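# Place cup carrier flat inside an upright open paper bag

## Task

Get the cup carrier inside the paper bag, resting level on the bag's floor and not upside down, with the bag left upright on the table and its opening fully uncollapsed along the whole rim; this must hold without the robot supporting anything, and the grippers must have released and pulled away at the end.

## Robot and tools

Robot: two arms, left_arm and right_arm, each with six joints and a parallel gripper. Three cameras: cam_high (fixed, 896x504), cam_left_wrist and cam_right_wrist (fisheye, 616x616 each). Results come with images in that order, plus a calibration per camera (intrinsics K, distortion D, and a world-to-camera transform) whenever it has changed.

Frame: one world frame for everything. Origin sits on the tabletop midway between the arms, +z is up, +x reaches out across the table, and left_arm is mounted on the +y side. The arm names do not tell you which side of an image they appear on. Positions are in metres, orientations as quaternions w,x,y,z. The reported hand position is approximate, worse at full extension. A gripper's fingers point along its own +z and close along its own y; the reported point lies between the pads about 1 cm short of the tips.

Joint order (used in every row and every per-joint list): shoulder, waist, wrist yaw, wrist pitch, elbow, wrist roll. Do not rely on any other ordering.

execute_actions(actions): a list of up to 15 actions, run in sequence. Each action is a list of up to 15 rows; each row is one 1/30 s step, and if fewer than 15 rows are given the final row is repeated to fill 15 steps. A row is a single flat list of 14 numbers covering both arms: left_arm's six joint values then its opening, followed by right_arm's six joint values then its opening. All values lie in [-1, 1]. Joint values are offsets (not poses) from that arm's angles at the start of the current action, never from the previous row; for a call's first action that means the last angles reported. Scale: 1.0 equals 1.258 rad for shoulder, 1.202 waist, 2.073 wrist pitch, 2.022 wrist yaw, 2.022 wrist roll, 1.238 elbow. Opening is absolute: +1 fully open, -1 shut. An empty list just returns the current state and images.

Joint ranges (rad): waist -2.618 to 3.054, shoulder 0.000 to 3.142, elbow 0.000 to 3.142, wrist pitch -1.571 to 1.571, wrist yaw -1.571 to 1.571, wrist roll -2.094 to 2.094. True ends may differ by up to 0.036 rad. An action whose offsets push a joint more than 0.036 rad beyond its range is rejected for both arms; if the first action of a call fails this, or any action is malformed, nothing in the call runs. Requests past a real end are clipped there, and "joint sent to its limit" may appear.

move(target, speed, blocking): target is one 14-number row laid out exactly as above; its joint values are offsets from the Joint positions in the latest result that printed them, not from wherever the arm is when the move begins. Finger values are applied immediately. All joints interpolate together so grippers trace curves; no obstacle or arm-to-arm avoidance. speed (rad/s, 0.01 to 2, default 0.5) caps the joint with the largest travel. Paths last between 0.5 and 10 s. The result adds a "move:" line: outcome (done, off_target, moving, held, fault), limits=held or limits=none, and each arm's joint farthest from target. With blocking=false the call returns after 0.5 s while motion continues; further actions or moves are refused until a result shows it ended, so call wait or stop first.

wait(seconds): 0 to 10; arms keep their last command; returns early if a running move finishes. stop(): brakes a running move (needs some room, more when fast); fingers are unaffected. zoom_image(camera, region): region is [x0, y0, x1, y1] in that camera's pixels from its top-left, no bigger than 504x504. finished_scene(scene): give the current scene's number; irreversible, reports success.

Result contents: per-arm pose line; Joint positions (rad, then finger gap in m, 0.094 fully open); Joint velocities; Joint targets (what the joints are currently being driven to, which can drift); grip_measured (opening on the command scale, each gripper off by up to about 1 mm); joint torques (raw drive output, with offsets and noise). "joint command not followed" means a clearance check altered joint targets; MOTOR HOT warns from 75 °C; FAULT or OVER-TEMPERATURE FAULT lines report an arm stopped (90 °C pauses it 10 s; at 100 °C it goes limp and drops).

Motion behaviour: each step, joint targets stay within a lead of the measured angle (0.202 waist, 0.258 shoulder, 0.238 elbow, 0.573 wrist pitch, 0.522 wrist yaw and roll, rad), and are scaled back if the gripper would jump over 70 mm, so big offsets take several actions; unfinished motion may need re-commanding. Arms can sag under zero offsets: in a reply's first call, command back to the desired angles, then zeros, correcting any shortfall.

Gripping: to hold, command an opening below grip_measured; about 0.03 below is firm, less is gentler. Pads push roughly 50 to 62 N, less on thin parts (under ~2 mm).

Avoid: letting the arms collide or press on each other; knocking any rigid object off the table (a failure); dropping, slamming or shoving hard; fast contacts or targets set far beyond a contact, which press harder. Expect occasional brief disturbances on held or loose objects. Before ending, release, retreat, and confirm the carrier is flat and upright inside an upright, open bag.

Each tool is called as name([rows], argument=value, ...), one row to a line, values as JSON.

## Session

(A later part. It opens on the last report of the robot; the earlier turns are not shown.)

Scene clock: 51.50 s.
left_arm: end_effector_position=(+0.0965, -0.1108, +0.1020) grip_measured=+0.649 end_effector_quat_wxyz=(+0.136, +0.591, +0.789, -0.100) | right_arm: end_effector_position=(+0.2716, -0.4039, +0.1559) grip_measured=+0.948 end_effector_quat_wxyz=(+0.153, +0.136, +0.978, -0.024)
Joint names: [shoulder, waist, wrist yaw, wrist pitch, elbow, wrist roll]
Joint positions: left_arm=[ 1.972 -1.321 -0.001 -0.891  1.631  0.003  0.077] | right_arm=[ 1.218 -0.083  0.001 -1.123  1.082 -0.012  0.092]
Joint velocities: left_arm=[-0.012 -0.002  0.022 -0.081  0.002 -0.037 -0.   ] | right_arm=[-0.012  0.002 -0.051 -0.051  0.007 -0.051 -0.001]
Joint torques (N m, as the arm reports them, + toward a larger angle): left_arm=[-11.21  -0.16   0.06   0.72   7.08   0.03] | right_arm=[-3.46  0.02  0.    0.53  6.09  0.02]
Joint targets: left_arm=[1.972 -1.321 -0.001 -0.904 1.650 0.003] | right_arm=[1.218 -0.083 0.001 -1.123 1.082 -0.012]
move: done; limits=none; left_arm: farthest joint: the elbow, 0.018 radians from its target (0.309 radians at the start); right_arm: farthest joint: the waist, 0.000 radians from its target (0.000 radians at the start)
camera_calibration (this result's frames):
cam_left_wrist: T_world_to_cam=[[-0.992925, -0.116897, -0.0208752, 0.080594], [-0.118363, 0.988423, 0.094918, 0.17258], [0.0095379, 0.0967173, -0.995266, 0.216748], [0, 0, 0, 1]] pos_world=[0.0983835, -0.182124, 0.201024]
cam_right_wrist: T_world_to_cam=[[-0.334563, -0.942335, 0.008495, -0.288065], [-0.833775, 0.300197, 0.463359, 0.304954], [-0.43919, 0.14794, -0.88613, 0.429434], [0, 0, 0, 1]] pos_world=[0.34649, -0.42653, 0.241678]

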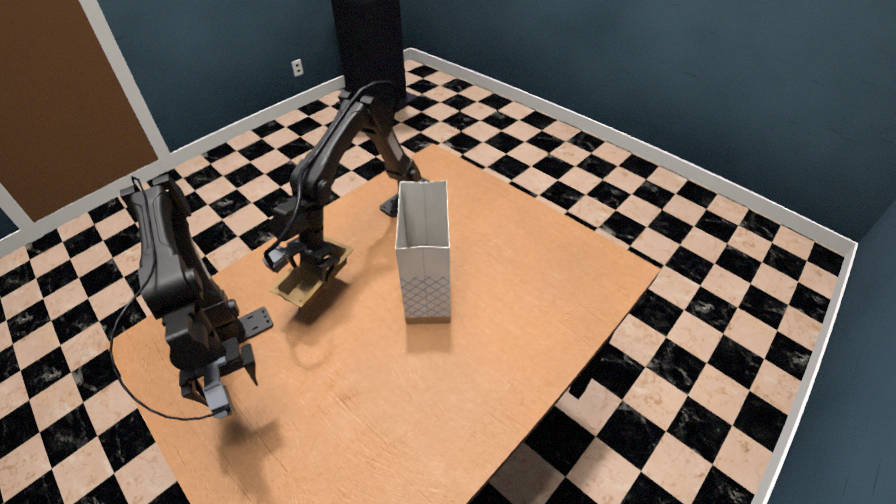

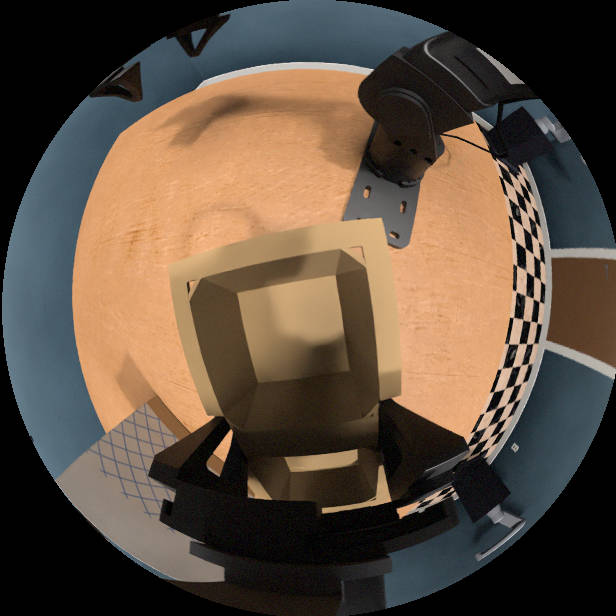

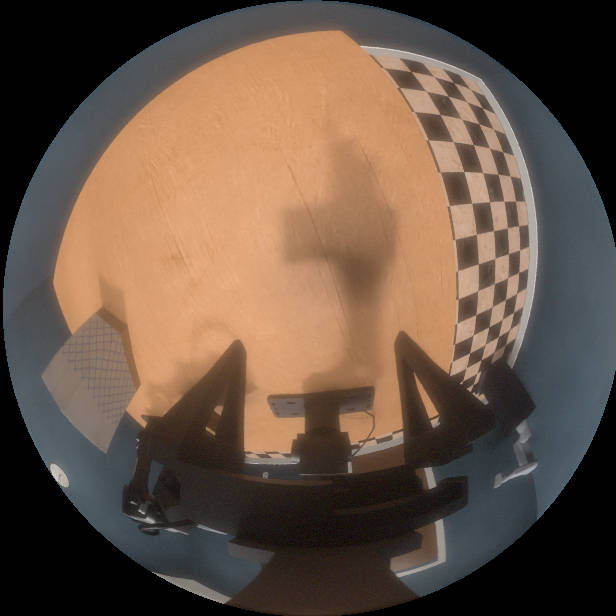

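move(target=[-0.267,0.09,0.053,-0.204,0.465,0.051,0.52,0,0,0,0,0,0,0.95], speed=0.35)

move(target=[0,0.495,0,0,0.012,0,0.52,0,0,0,0,0,0,0.95], speed=0.35)

Scene clock: 54.57 s.
left_arm: end_effector_position=(+0.1009, -0.0464, +0.3946) grip_measured=+0.649 end_effector_quat_wxyz=(+0.321, +0.562, +0.721, -0.245) | right_arm: end_effector_position=(+0.2716, -0.4039, +0.1559) grip_measured=+0.948 end_effector_quat_wxyz=(+0.153, +0.136, +0.978, -0.024)
Joint names: [shoulder, waist, wrist yaw, wrist pitch, elbow, wrist roll]
Joint positions: left_arm=[ 1.638 -1.221  0.097 -1.299  2.193  0.1    0.077] | right_arm=[ 1.218 -0.083  0.001 -1.123  1.082 -0.012  0.092]
Joint velocities: left_arm=[ 0.022  0.002  0.037 -0.081  0.012  0.022  0.001] | right_arm=[-0.012  0.012 -0.095 -0.051 -0.012  0.022  0.002]
Joint torques (N m, as the arm reports them, + toward a larger angle): left_arm=[-6.95  0.53  0.14  1.44  5.58  0.03] | right_arm=[-3.47  0.    0.    0.53  6.08  0.02]
Joint targets: left_arm=[1.636 -1.213 0.106 -1.314 2.207 0.107] | right_arm=[1.218 -0.083 0.001 -1.123 1.082 -0.012]
move: done; limits=none; left_arm: farthest joint: the wrist pitch, 0.015 radians from its target (0.422 radians at the start); right_arm: farthest joint: the waist, 0.000 radians from its target (0.000 radians at the start)
camera_calibration (this result's frames):
cam_left_wrist: T_world_to_cam=[[-0.988528, -0.109516, -0.104009, 0.131247], [-0.0622781, 0.922932, -0.379893, 0.260374], [0.137597, -0.369057, -0.919165, 0.437151], [0, 0, 0, 1]] pos_world=[0.0858058, -0.0646002, 0.514378]
cam_right_wrist: T_world_to_cam=[[-0.334563, -0.942335, 0.008495, -0.288065], [-0.833775, 0.300197, 0.463359, 0.304954], [-0.43919, 0.14794, -0.88613, 0.429434], [0, 0, 0, 1]] pos_world=[0.34649, -0.42653, 0.241678]

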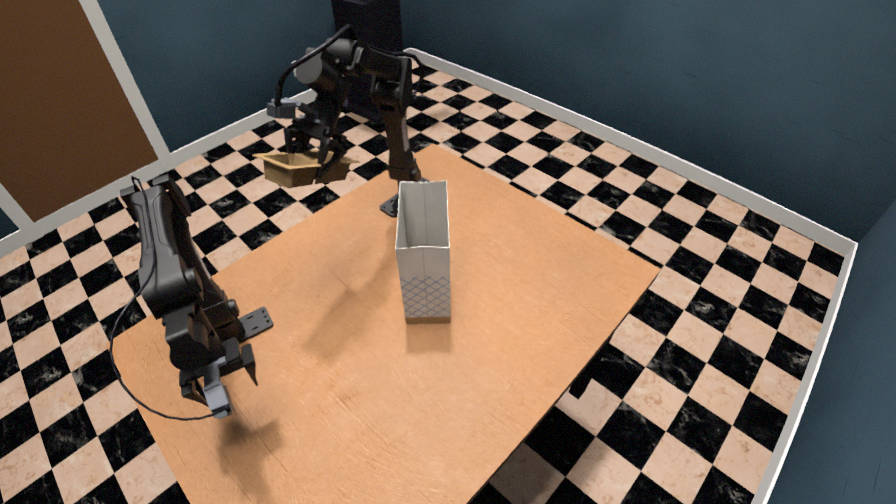

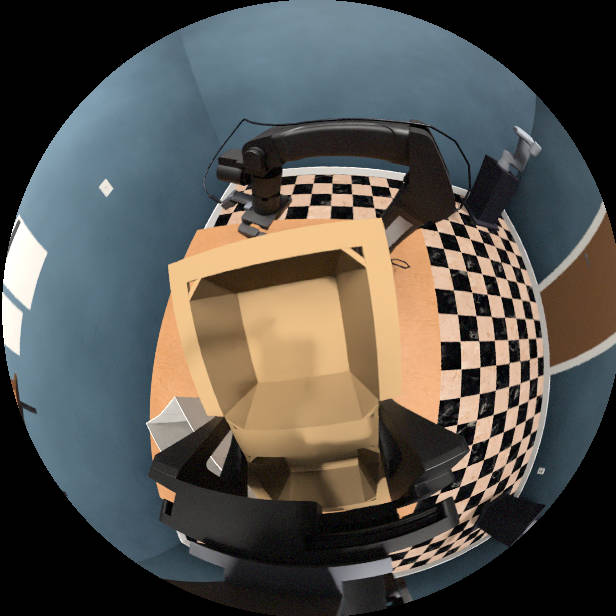

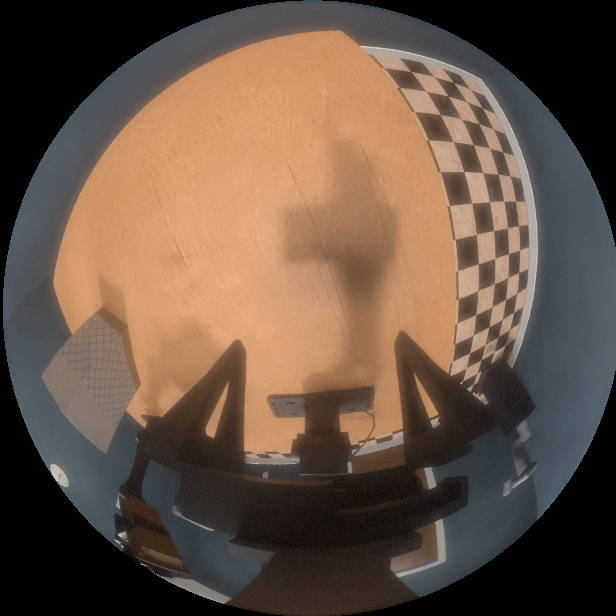

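Scene clock: 56.63 s.
left_arm: end_effector_position=(+0.2860, +0.0927, +0.3946) grip_measured=+0.649 end_effector_quat_wxyz=(+0.379, +0.327, +0.854, -0.139) | right_arm: end_effector_position=(+0.2716, -0.4039, +0.1559) grip_measured=+0.948 end_effector_quat_wxyz=(+0.153, +0.136, +0.978, -0.024)
Joint names: [shoulder, waist, wrist yaw, wrist pitch, elbow, wrist roll]
Joint positions: left_arm=[ 1.638 -0.629  0.095 -1.299  2.193  0.1    0.077] | right_arm=[ 1.218 -0.083  0.001 -1.123  1.082 -0.012  0.092]
Joint velocities: left_arm=[-0.007 -0.002 -0.022 -0.051 -0.022 -0.037 -0.001] | right_arm=[-0.007 -0.007 -0.007 -0.022 -0.002 -0.051  0.001]
Joint torques (N m, as the arm reports them, + toward a larger angle): left_arm=[-7.    0.23  0.    1.6   5.59 -0.04] | right_arm=[-3.47  0.01  0.01  0.52  6.08  0.01]
Joint targets: left_arm=[1.638 -0.626 0.097 -1.299 2.208 0.100] | right_arm=[1.218 -0.083 0.001 -1.123 1.082 -0.012]
move: done; limits=none; left_arm: farthest joint: the elbow, 0.014 radians from its target (0.014 radians at the start); right_arm: farthest joint: the waist, 0.000 radians from its target (0.000 radians at the start)
camera_calibration (this result's frames):
cam_left_wrist: T_world_to_cam=[[-0.758479, -0.643103, -0.10549, 0.313729], [-0.56708, 0.731058, -0.37944, 0.305498], [0.321138, -0.227976, -0.919183, 0.397425], [0, 0, 0, 1]] pos_world=[0.28357, 0.0690266, 0.514319]
cam_right_wrist: T_world_to_cam=[[-0.334563, -0.942335, 0.008495, -0.288065], [-0.833775, 0.300197, 0.463359, 0.304954], [-0.43919, 0.14794, -0.88613, 0.429434], [0, 0, 0, 1]] pos_world=[0.34649, -0.42653, 0.241678]

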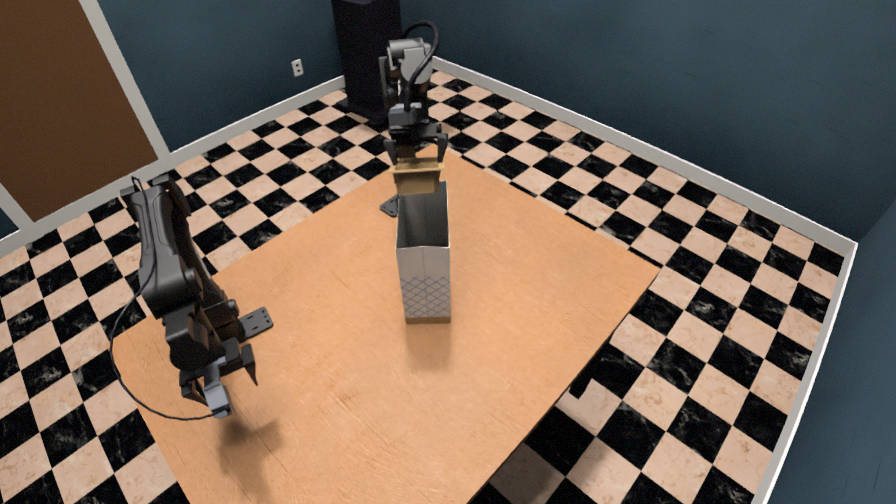

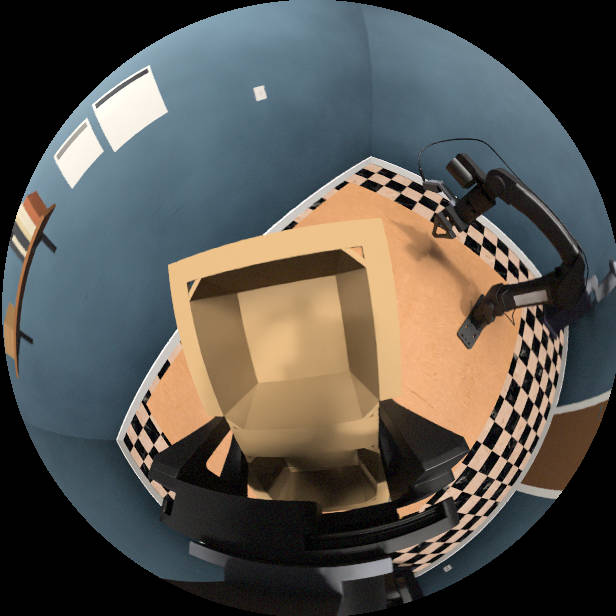

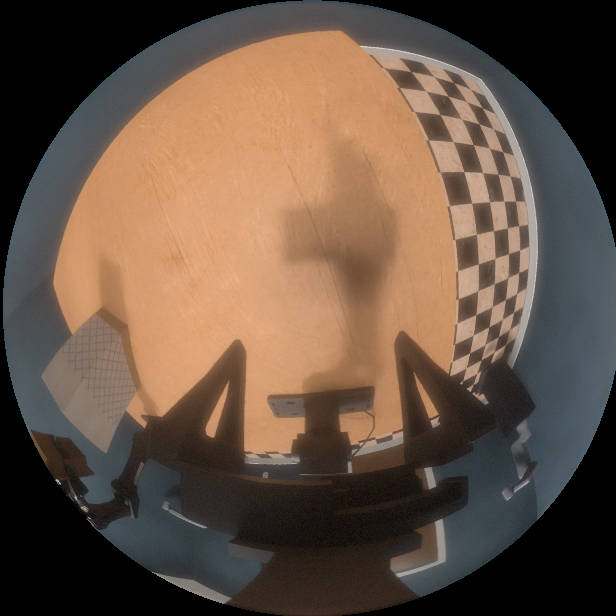

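move(target=[-0.075,0.016,0.021,0.1,-0.285,0.019,0.52,0,0,0,0,0,0,0.95], speed=0.2)

zoom_image(camera="cam_high", region=[350,110,500,270])

Scene clock: 59.80 s.
left_arm: end_effector_position=(+0.2935, +0.0861, +0.3299) grip_measured=+0.649 end_effector_quat_wxyz=(+0.347, +0.345, +0.861, -0.140) | right_arm: end_effector_position=(+0.2716, -0.4039, +0.1559) grip_measured=+0.948 end_effector_quat_wxyz=(+0.153, +0.136, +0.978, -0.024)
Joint names: [shoulder, waist, wrist yaw, wrist pitch, elbow, wrist roll]
Joint positions: left_arm=[ 1.565 -0.618  0.127 -1.1    1.852  0.132  0.077] | right_arm=[ 1.218 -0.083  0.001 -1.123  1.082 -0.012  0.092]
Joint velocities: left_arm=[ 0.017 -0.012 -0.022 -0.066 -0.012  0.007  0.   ] | right_arm=[ 0.012  0.002 -0.007  0.007  0.002 -0.051  0.   ]
Joint torques (N m, as the arm reports them, + toward a larger angle): left_arm=[-8.69  0.49  0.17  1.55  4.71  0.06] | right_arm=[-3.48  0.    0.01  0.53  6.08  0.01]
Joint targets: left_arm=[1.543 -0.610 0.137 -1.092 1.841 0.138] | right_arm=[1.218 -0.083 0.001 -1.123 1.082 -0.012]
move: off_target (left_arm); limits=none; left_arm: farthest joint: the shoulder, 0.021 radians from its target (0.094 radians at the start); right_arm: farthest joint: the waist, 0.000 radians from its target (0.000 radians at the start)
camera_calibration (this result's frames):
cam_left_wrist: T_world_to_cam=[[-0.78543, -0.613074, -0.0850848, 0.306957], [-0.560957, 0.763178, -0.32076, 0.266181], [0.261584, -0.204205, -0.943331, 0.35743], [0, 0, 0, 1]] pos_world=[0.296911, 0.0580336, 0.448672]
cam_right_wrist: T_world_to_cam=[[-0.334563, -0.942335, 0.008495, -0.288065], [-0.833775, 0.300197, 0.463359, 0.304954], [-0.43919, 0.14794, -0.88613, 0.429434], [0, 0, 0, 1]] pos_world=[0.34649, -0.42653, 0.241678]

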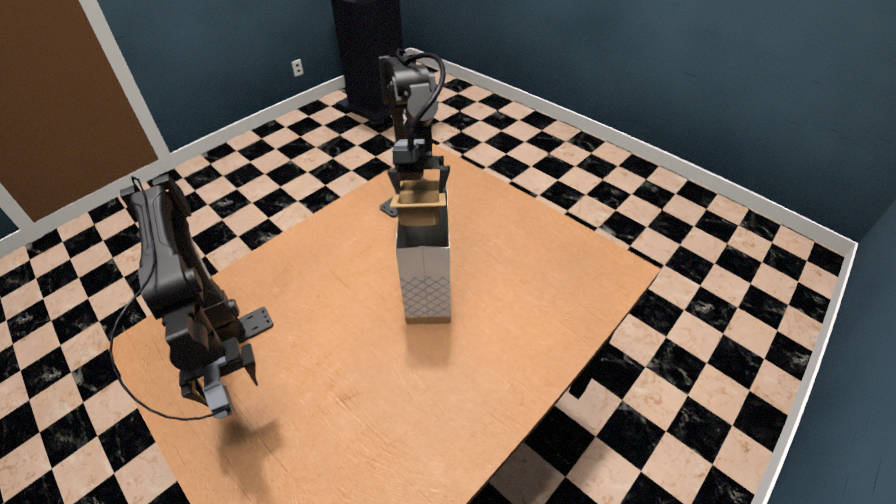

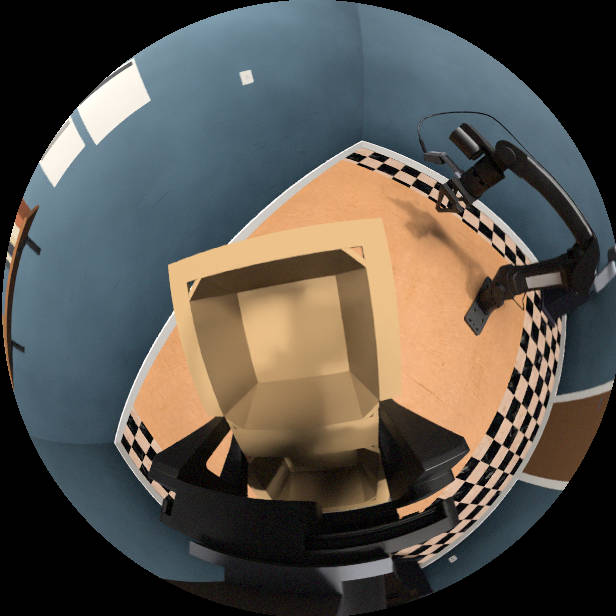

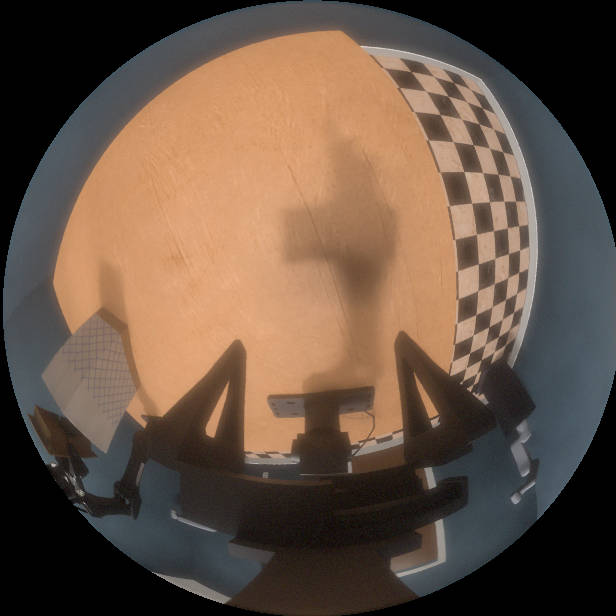

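Region (350, 110, 500, 270) of cam_high's 896x504 image, scaled by 3.150, with more detail than that image has; it fills the left 472 columns of this view, and the rest is white.

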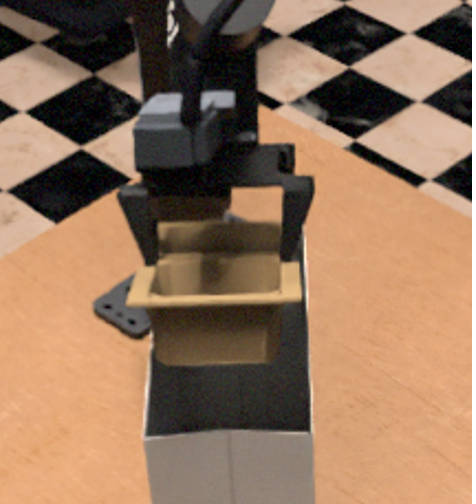

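move(target=[-0.064,0.012,0,0.056,-0.174,0,0.52,0,0,0,0,0,0,0.95], speed=0.12)

zoom_image(camera="cam_high", region=[350,110,500,270])

Scene clock: 62.90 s.
left_arm: end_effector_position=(+0.2901, +0.0912, +0.2920) grip_measured=+0.649 end_effector_quat_wxyz=(+0.333, +0.343, +0.868, -0.136) | right_arm: end_effector_position=(+0.2716, -0.4039, +0.1559) grip_measured=+0.948 end_effector_quat_wxyz=(+0.153, +0.136, +0.978, -0.024)
Joint names: [shoulder, waist, wrist yaw, wrist pitch, elbow, wrist roll]
Joint positions: left_arm=[ 1.504 -0.612  0.127 -0.989  1.649  0.132  0.077] | right_arm=[ 1.218 -0.083  0.001 -1.123  1.082 -0.012  0.092]
Joint velocities: left_arm=[ 0.017 -0.002 -0.007 -0.007 -0.007 -0.037  0.001] | right_arm=[ 0.007 -0.022  0.081  0.022 -0.027 -0.007  0.001]
Joint torques (N m, as the arm reports them, + toward a larger angle): left_arm=[-8.24  0.46  0.04  1.43  4.89 -0.01] | right_arm=[-3.45  0.    0.    0.52  6.09  0.02]
Joint targets: left_arm=[1.484 -0.604 0.127 -0.985 1.636 0.132] | right_arm=[1.218 -0.083 0.001 -1.123 1.082 -0.012]
move: done; limits=none; left_arm: farthest joint: the shoulder, 0.020 radians from its target (0.081 radians at the start); right_arm: farthest joint: the waist, 0.000 radians from its target (0.000 radians at the start)
camera_calibration (this result's frames):
cam_left_wrist: T_world_to_cam=[[-0.783753, -0.616515, -0.0751032, 0.301108], [-0.573576, 0.764883, -0.293197, 0.243588], [0.238206, -0.186717, -0.953098, 0.331646], [0, 0, 0, 1]] pos_world=[0.29671, 0.0612447, 0.410125]
cam_right_wrist: T_world_to_cam=[[-0.334563, -0.942335, 0.008495, -0.288065], [-0.833775, 0.300197, 0.463359, 0.304954], [-0.43919, 0.14794, -0.88613, 0.429434], [0, 0, 0, 1]] pos_world=[0.34649, -0.42653, 0.241678]

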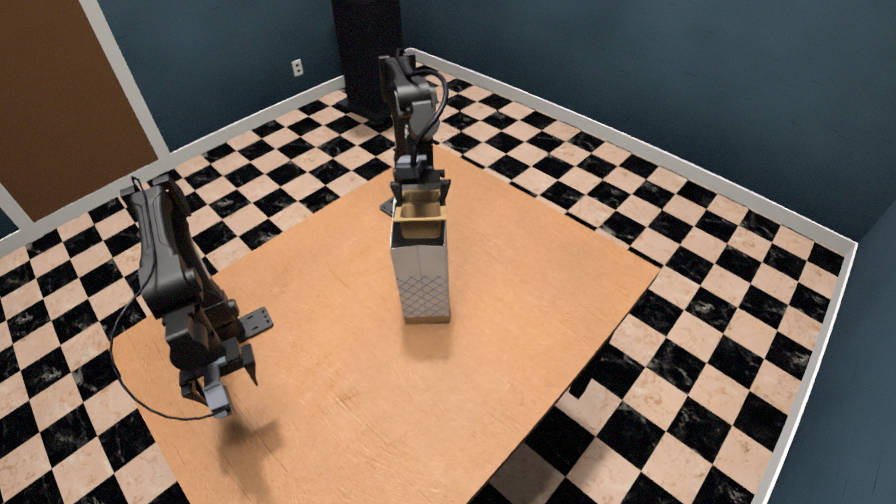

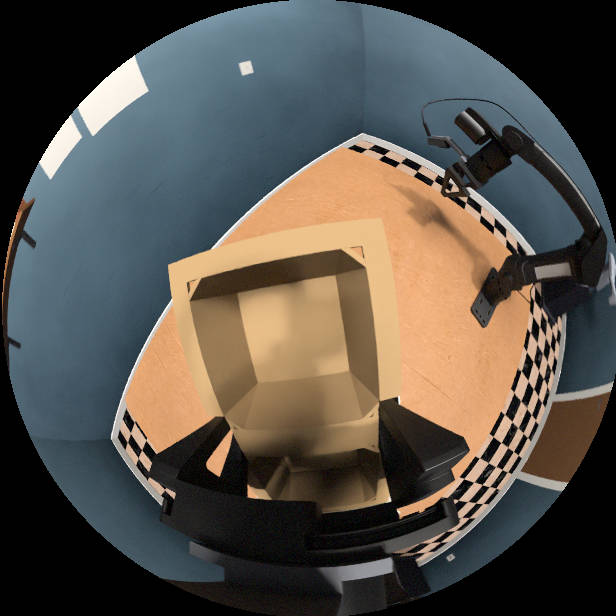

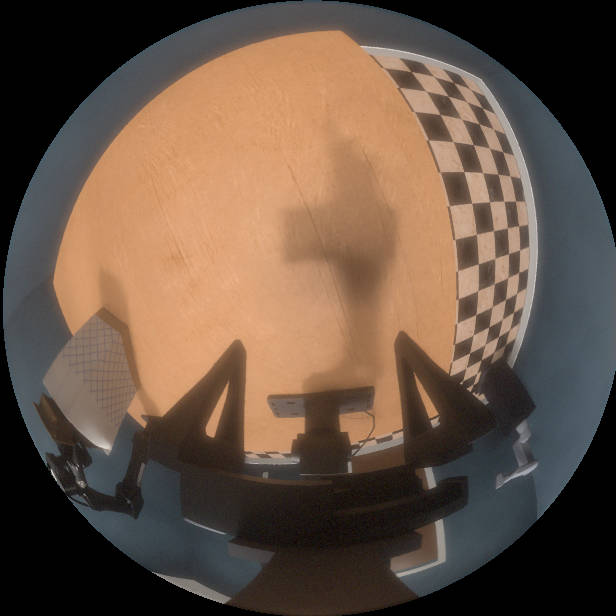

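Region (350, 110, 500, 270) of cam_high's 896x504 image, scaled by 3.150, with more detail than that image has; it fills the left 472 columns of this view, and the rest is white.

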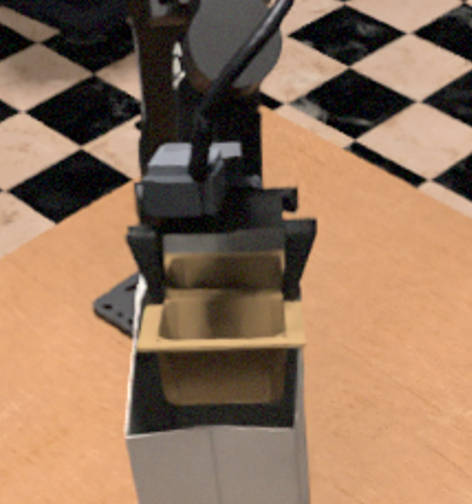

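wait(seconds=1)

zoom_image(camera="cam_high", region=[370,160,470,340])

Scene clock: 64.33 s.
left_arm: end_effector_position=(+0.2901, +0.0912, +0.2921) grip_measured=+0.649 end_effector_quat_wxyz=(+0.333, +0.343, +0.868, -0.136) | right_arm: end_effector_position=(+0.2716, -0.4039, +0.1559) grip_measured=+0.948 end_effector_quat_wxyz=(+0.153, +0.136, +0.978, -0.024)
Joint names: [shoulder, waist, wrist yaw, wrist pitch, elbow, wrist roll]
Joint positions: left_arm=[ 1.504 -0.612  0.127 -0.989  1.649  0.132  0.077] | right_arm=[ 1.218 -0.083  0.001 -1.123  1.082 -0.012  0.092]
Joint velocities: left_arm=[-0.007 -0.007 -0.066 -0.007 -0.002  0.037  0.001] | right_arm=[ 0.007 -0.002 -0.037 -0.022  0.002  0.037  0.   ]
Joint torques (N m, as the arm reports them, + toward a larger angle): left_arm=[-8.25  0.37  0.1   1.45  4.75  0.06] | right_arm=[-3.46  0.02  0.    0.53  6.1   0.02]
Joint targets: left_arm=[1.484 -0.604 0.127 -0.984 1.636 0.132] | right_arm=[1.218 -0.083 0.001 -1.123 1.082 -0.012]
wait: 1.00 s; at rest from the start
camera_calibration (this result's frames):
cam_left_wrist: T_world_to_cam=[[-0.783729, -0.61653, -0.0752269, 0.301166], [-0.573482, 0.764823, -0.293539, 0.243748], [0.238511, -0.186914, -0.952982, 0.33158], [0, 0, 0, 1]] pos_world=[0.296732, 0.0612309, 0.410196]
cam_right_wrist: T_world_to_cam=[[-0.334563, -0.942335, 0.008495, -0.288065], [-0.833775, 0.300197, 0.463359, 0.304954], [-0.43919, 0.14794, -0.88613, 0.429434], [0, 0, 0, 1]] pos_world=[0.34649, -0.42653, 0.241678]

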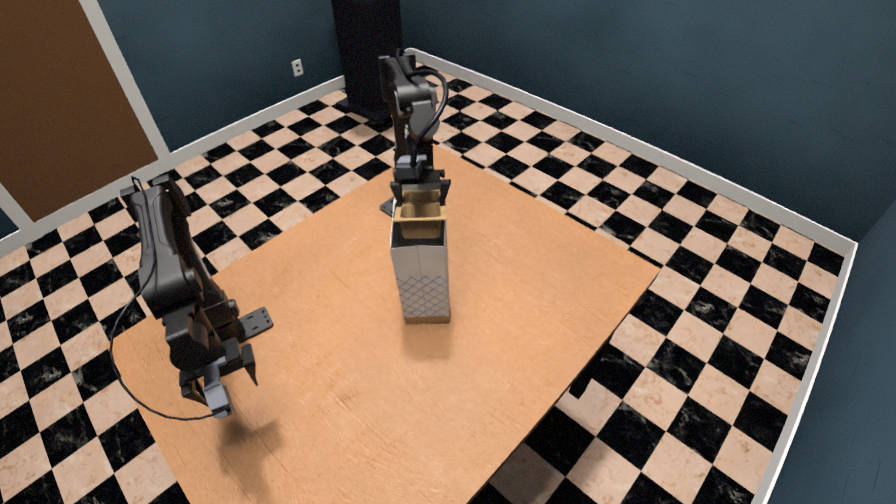

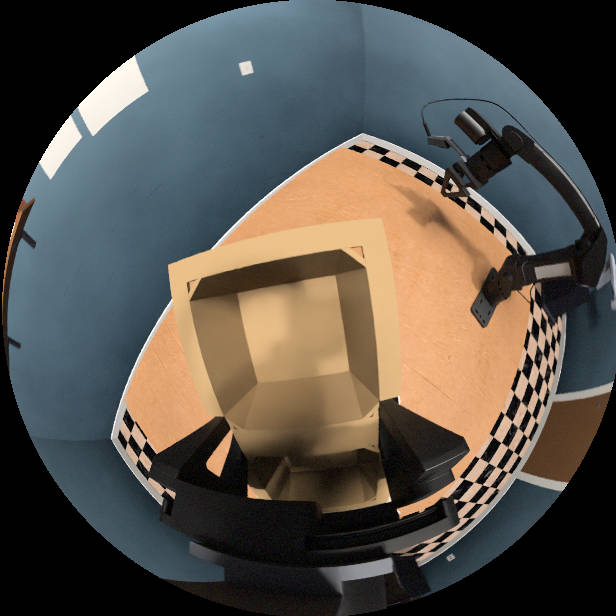

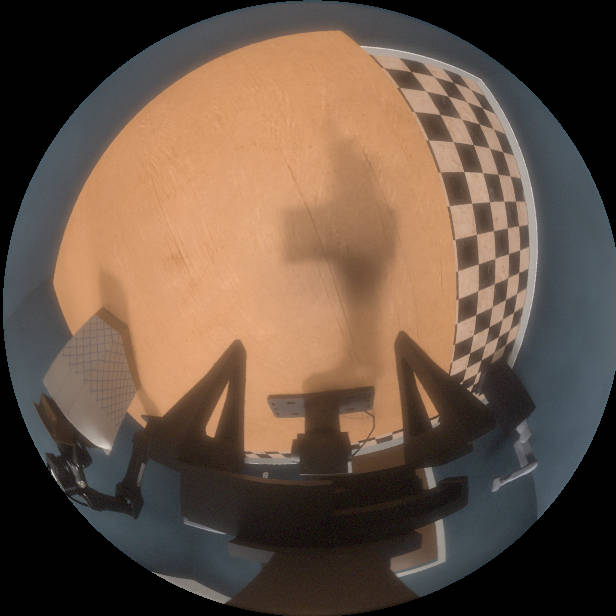

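Region (370, 160, 470, 340) of cam_high's 896x504 image, scaled by 2.800, with more detail than that image has.

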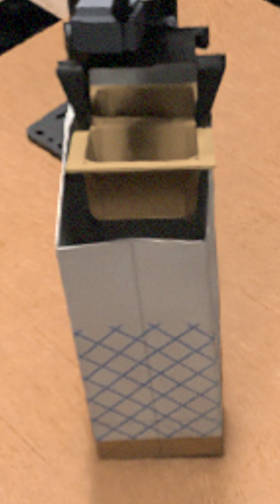

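move(target=[0.03,0,0,-0.04,0.14,0,0.52,0,0,0,0,0,0,0.95], speed=0.15)

zoom_image(camera="cam_high", region=[370,150,480,260])

Scene clock: 66.47 s.
left_arm: end_effector_position=(+0.2931, +0.0893, +0.3314) grip_measured=+0.649 end_effector_quat_wxyz=(+0.360, +0.341, +0.857, -0.141) | right_arm: end_effector_position=(+0.2716, -0.4039, +0.1559) grip_measured=+0.948 end_effector_quat_wxyz=(+0.153, +0.136, +0.978, -0.024)
Joint names: [shoulder, waist, wrist yaw, wrist pitch, elbow, wrist roll]
Joint positions: left_arm=[ 1.53  -0.612  0.127 -1.056  1.802  0.132  0.077] | right_arm=[ 1.218 -0.083  0.001 -1.123  1.082 -0.012  0.092]
Joint velocities: left_arm=[-0.012  0.002  0.081 -0.007 -0.012 -0.022 -0.001] | right_arm=[-0.002 -0.007  0.051  0.066  0.012 -0.022  0.001]
Joint torques (N m, as the arm reports them, + toward a larger angle): left_arm=[-5.91 -0.05  0.11  1.37  6.99  0.04] | right_arm=[-3.45  0.03  0.01  0.53  6.09  0.02]
Joint targets: left_arm=[1.542 -0.612 0.127 -1.072 1.822 0.132] | right_arm=[1.218 -0.083 0.001 -1.123 1.082 -0.012]
move: off_target (left_arm); limits=none; left_arm: farthest joint: the elbow, 0.021 radians from its target (0.173 radians at the start); right_arm: farthest joint: the waist, 0.000 radians from its target (0.000 radians at the start)
camera_calibration (this result's frames):
cam_left_wrist: T_world_to_cam=[[-0.779488, -0.619267, -0.0943765, 0.310623], [-0.557479, 0.754496, -0.346343, 0.272205], [0.285686, -0.217357, -0.933349, 0.350345], [0, 0, 0, 1]] pos_world=[0.293787, 0.0631312, 0.450586]
cam_right_wrist: T_world_to_cam=[[-0.334563, -0.942335, 0.008495, -0.288065], [-0.833775, 0.300197, 0.463359, 0.304954], [-0.43919, 0.14794, -0.88613, 0.429434], [0, 0, 0, 1]] pos_world=[0.34649, -0.42653, 0.241678]

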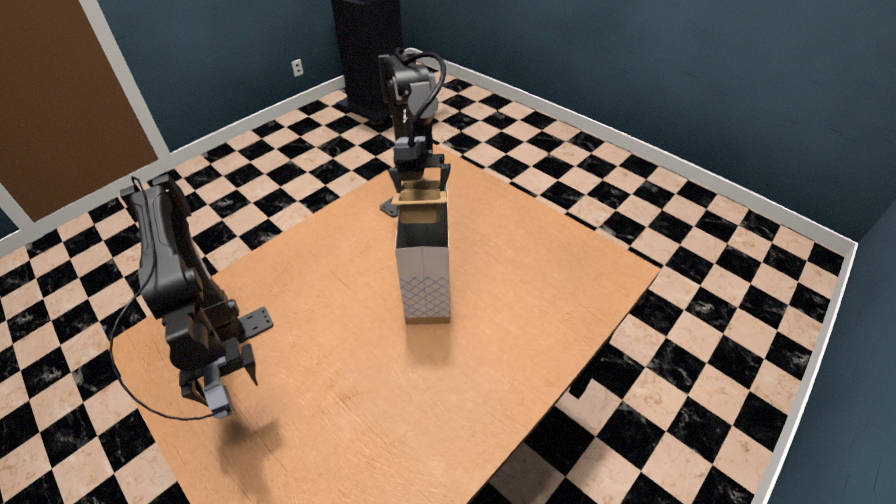

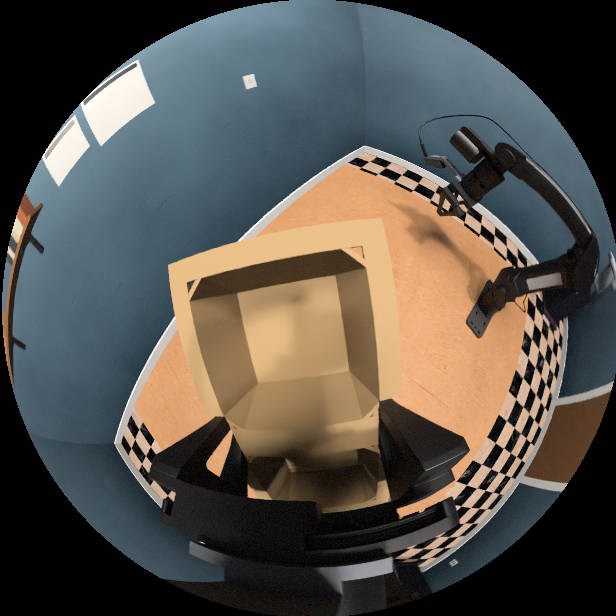

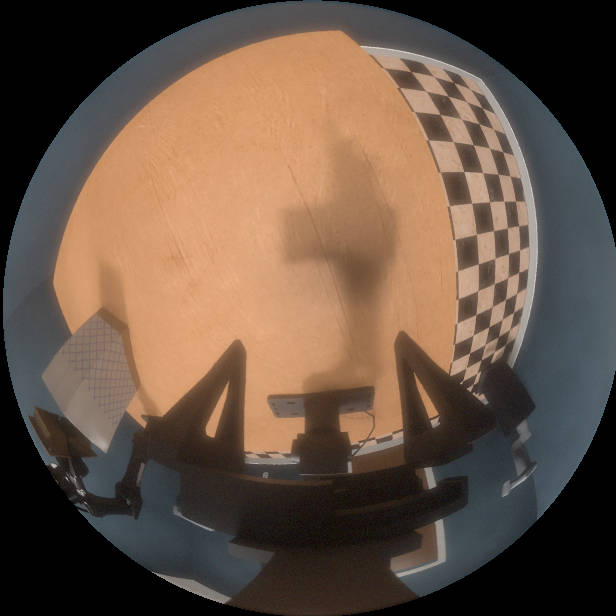

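Region (370, 150, 480, 260) of cam_high's 896x504 image, scaled by 4.582, with more detail than that image has.

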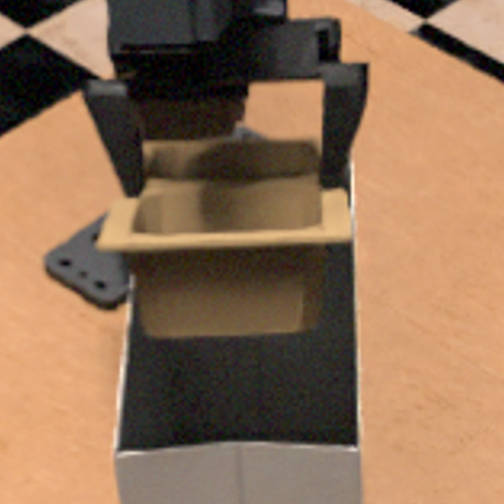

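move(target=[-0.02,0.025,0.018,0.012,-0.065,0.018,0.52,0,0,0,0,0,0,0.95], speed=0.08)

zoom_image(camera="cam_high", region=[370,150,480,260])

Scene clock: 69.00 s.
left_arm: end_effector_position=(+0.2943, +0.0936, +0.3076) grip_measured=+0.649 end_effector_quat_wxyz=(+0.337, +0.350, +0.863, -0.139) | right_arm: end_effector_position=(+0.2716, -0.4039, +0.1559) grip_measured=+0.948 end_effector_quat_wxyz=(+0.153, +0.136, +0.978, -0.024)
Joint names: [shoulder, waist, wrist yaw, wrist pitch, elbow, wrist roll]
Joint positions: left_arm=[ 1.53  -0.59   0.153 -1.04   1.733  0.161  0.077] | right_arm=[ 1.218 -0.083  0.001 -1.123  1.082 -0.012  0.092]
Joint velocities: left_arm=[-0.007  0.007 -0.007  0.037  0.002 -0.066 -0.   ] | right_arm=[-0.007 -0.007  0.051 -0.081 -0.002  0.007 -0.   ]
Joint torques (N m, as the arm reports them, + toward a larger angle): left_arm=[-9.1   0.38  0.21  1.5   4.76  0.08] | right_arm=[-3.46  0.01  0.    0.52  6.08  0.01]
Joint targets: left_arm=[1.505 -0.582 0.164 -1.031 1.721 0.168] | right_arm=[1.218 -0.083 0.001 -1.123 1.082 -0.012]
move: off_target (left_arm); limits=none; left_arm: farthest joint: the shoulder, 0.025 radians from its target (0.025 radians at the start); right_arm: farthest joint: the waist, 0.000 radians from its target (0.000 radians at the start)
camera_calibration (this result's frames):
cam_left_wrist: T_world_to_cam=[[-0.793262, -0.603709, -0.0791913, 0.309948], [-0.557649, 0.772565, -0.303598, 0.246548], [0.244465, -0.196672, -0.949503, 0.343911], [0, 0, 0, 1]] pos_world=[0.299283, 0.0642819, 0.425941]
cam_right_wrist: T_world_to_cam=[[-0.334563, -0.942335, 0.008495, -0.288065], [-0.833775, 0.300197, 0.463359, 0.304954], [-0.43919, 0.14794, -0.88613, 0.429434], [0, 0, 0, 1]] pos_world=[0.34649, -0.42653, 0.241678]

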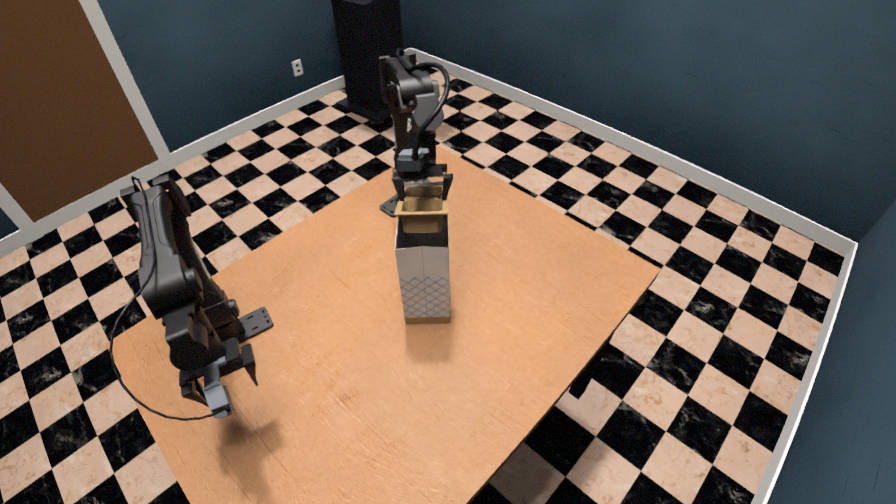

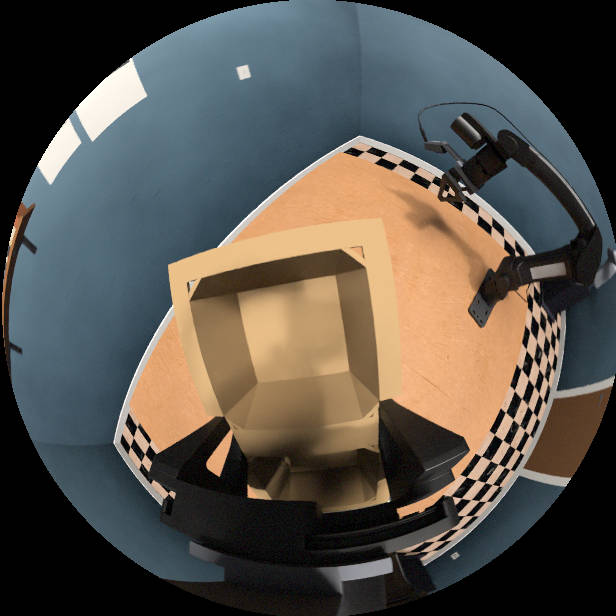

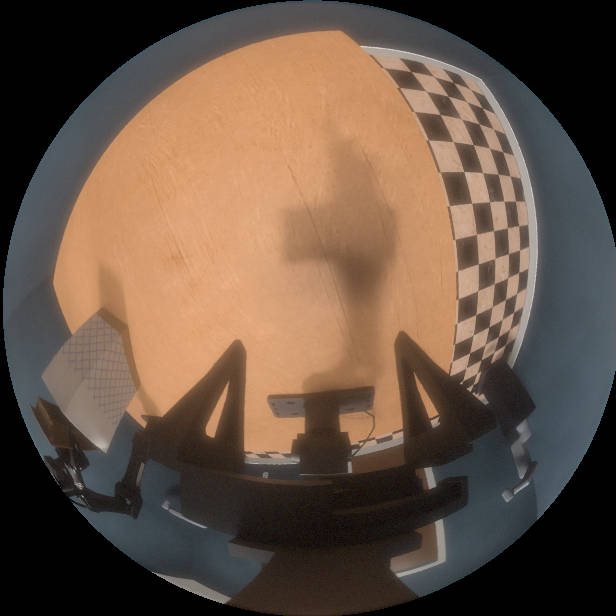

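Region (370, 150, 480, 260) of cam_high's 896x504 image, scaled by 4.582, with more detail than that image has.

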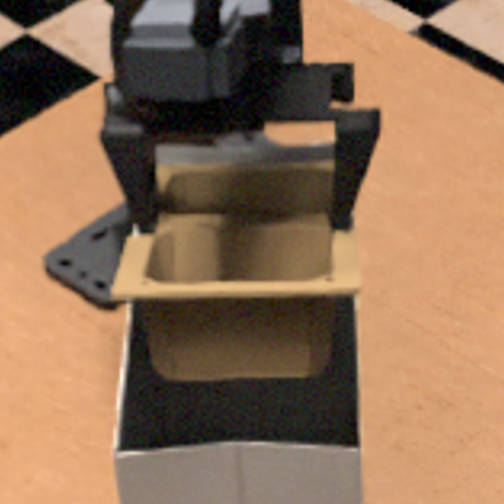

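move(target=[-0.04,0,0,0.035,-0.1,0,0.52,0,0,0,0,0,0,0.95], speed=0.08)

zoom_image(camera="cam_high", region=[370,150,480,260])

Scene clock: 71.33 s.
left_arm: end_effector_position=(+0.2918, +0.0952, +0.2852) grip_measured=+0.649 end_effector_quat_wxyz=(+0.329, +0.351, +0.866, -0.138) | right_arm: end_effector_position=(+0.2716, -0.4039, +0.1559) grip_measured=+0.948 end_effector_quat_wxyz=(+0.153, +0.136, +0.978, -0.024)
Joint names: [shoulder, waist, wrist yaw, wrist pitch, elbow, wrist roll]
Joint positions: left_arm=[ 1.501 -0.59   0.153 -0.976  1.622  0.161  0.077] | right_arm=[ 1.218 -0.083  0.001 -1.123  1.082 -0.012  0.092]
Joint velocities: left_arm=[-0.007  0.002  0.007 -0.037 -0.007  0.007 -0.001] | right_arm=[-0.002 -0.002 -0.051  0.007  0.007 -0.037  0.   ]
Joint torques (N m, as the arm reports them, + toward a larger angle): left_arm=[-8.39 -0.19  0.08  1.49  4.96  0.02] | right_arm=[-3.48  0.02  0.    0.53  6.08  0.02]
Joint targets: left_arm=[1.480 -0.590 0.153 -0.967 1.609 0.161] | right_arm=[1.218 -0.083 0.001 -1.123 1.082 -0.012]
move: off_target (left_arm); limits=none; left_arm: farthest joint: the shoulder, 0.021 radians from its target (0.050 radians at the start); right_arm: farthest joint: the waist, 0.000 radians from its target (0.000 radians at the start)
camera_calibration (this result's frames):
cam_left_wrist: T_world_to_cam=[[-0.794422, -0.602996, -0.0727273, 0.305538], [-0.562166, 0.77534, -0.28778, 0.233692], [0.229919, -0.187734, -0.954931, 0.328513], [0, 0, 0, 1]] pos_world=[0.298569, 0.0647203, 0.40318]
cam_right_wrist: T_world_to_cam=[[-0.334563, -0.942335, 0.008495, -0.288065], [-0.833775, 0.300197, 0.463359, 0.304954], [-0.43919, 0.14794, -0.88613, 0.429434], [0, 0, 0, 1]] pos_world=[0.34649, -0.42653, 0.241678]

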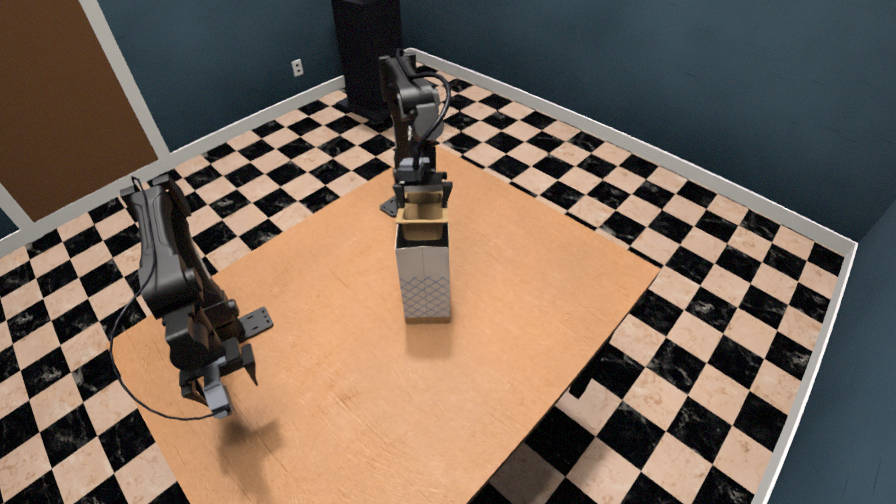

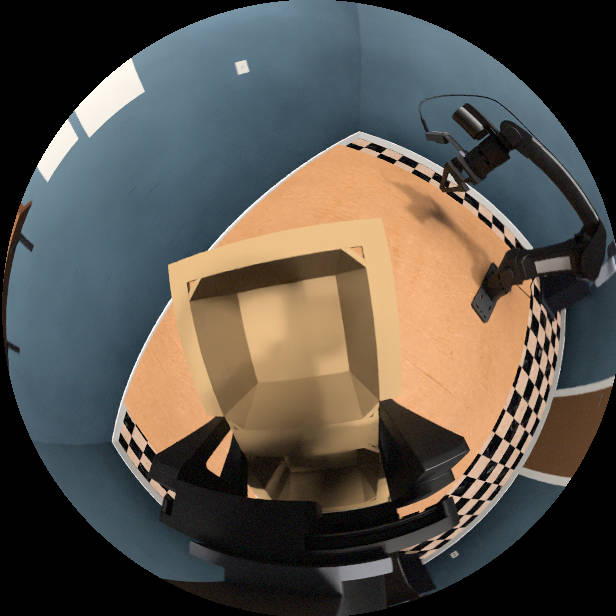

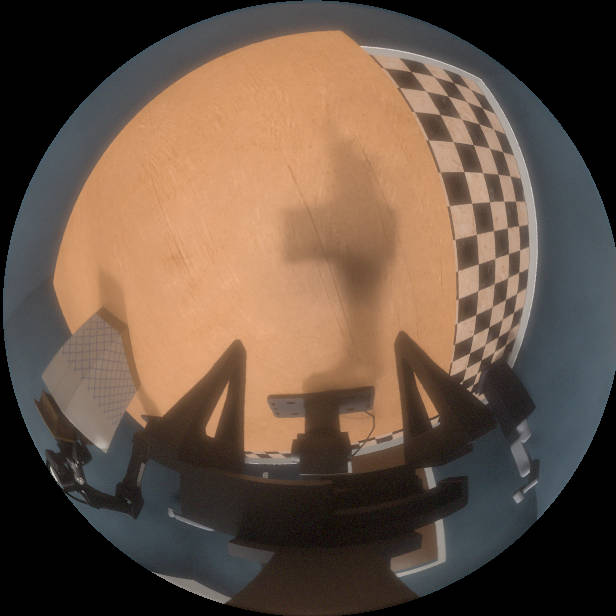

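Region (370, 150, 480, 260) of cam_high's 896x504 image, scaled by 4.582, with more detail than that image has.

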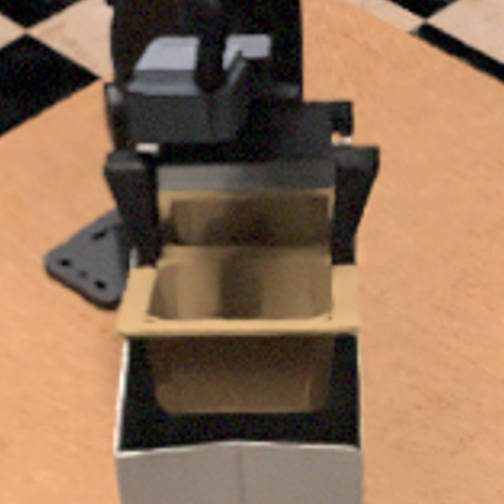

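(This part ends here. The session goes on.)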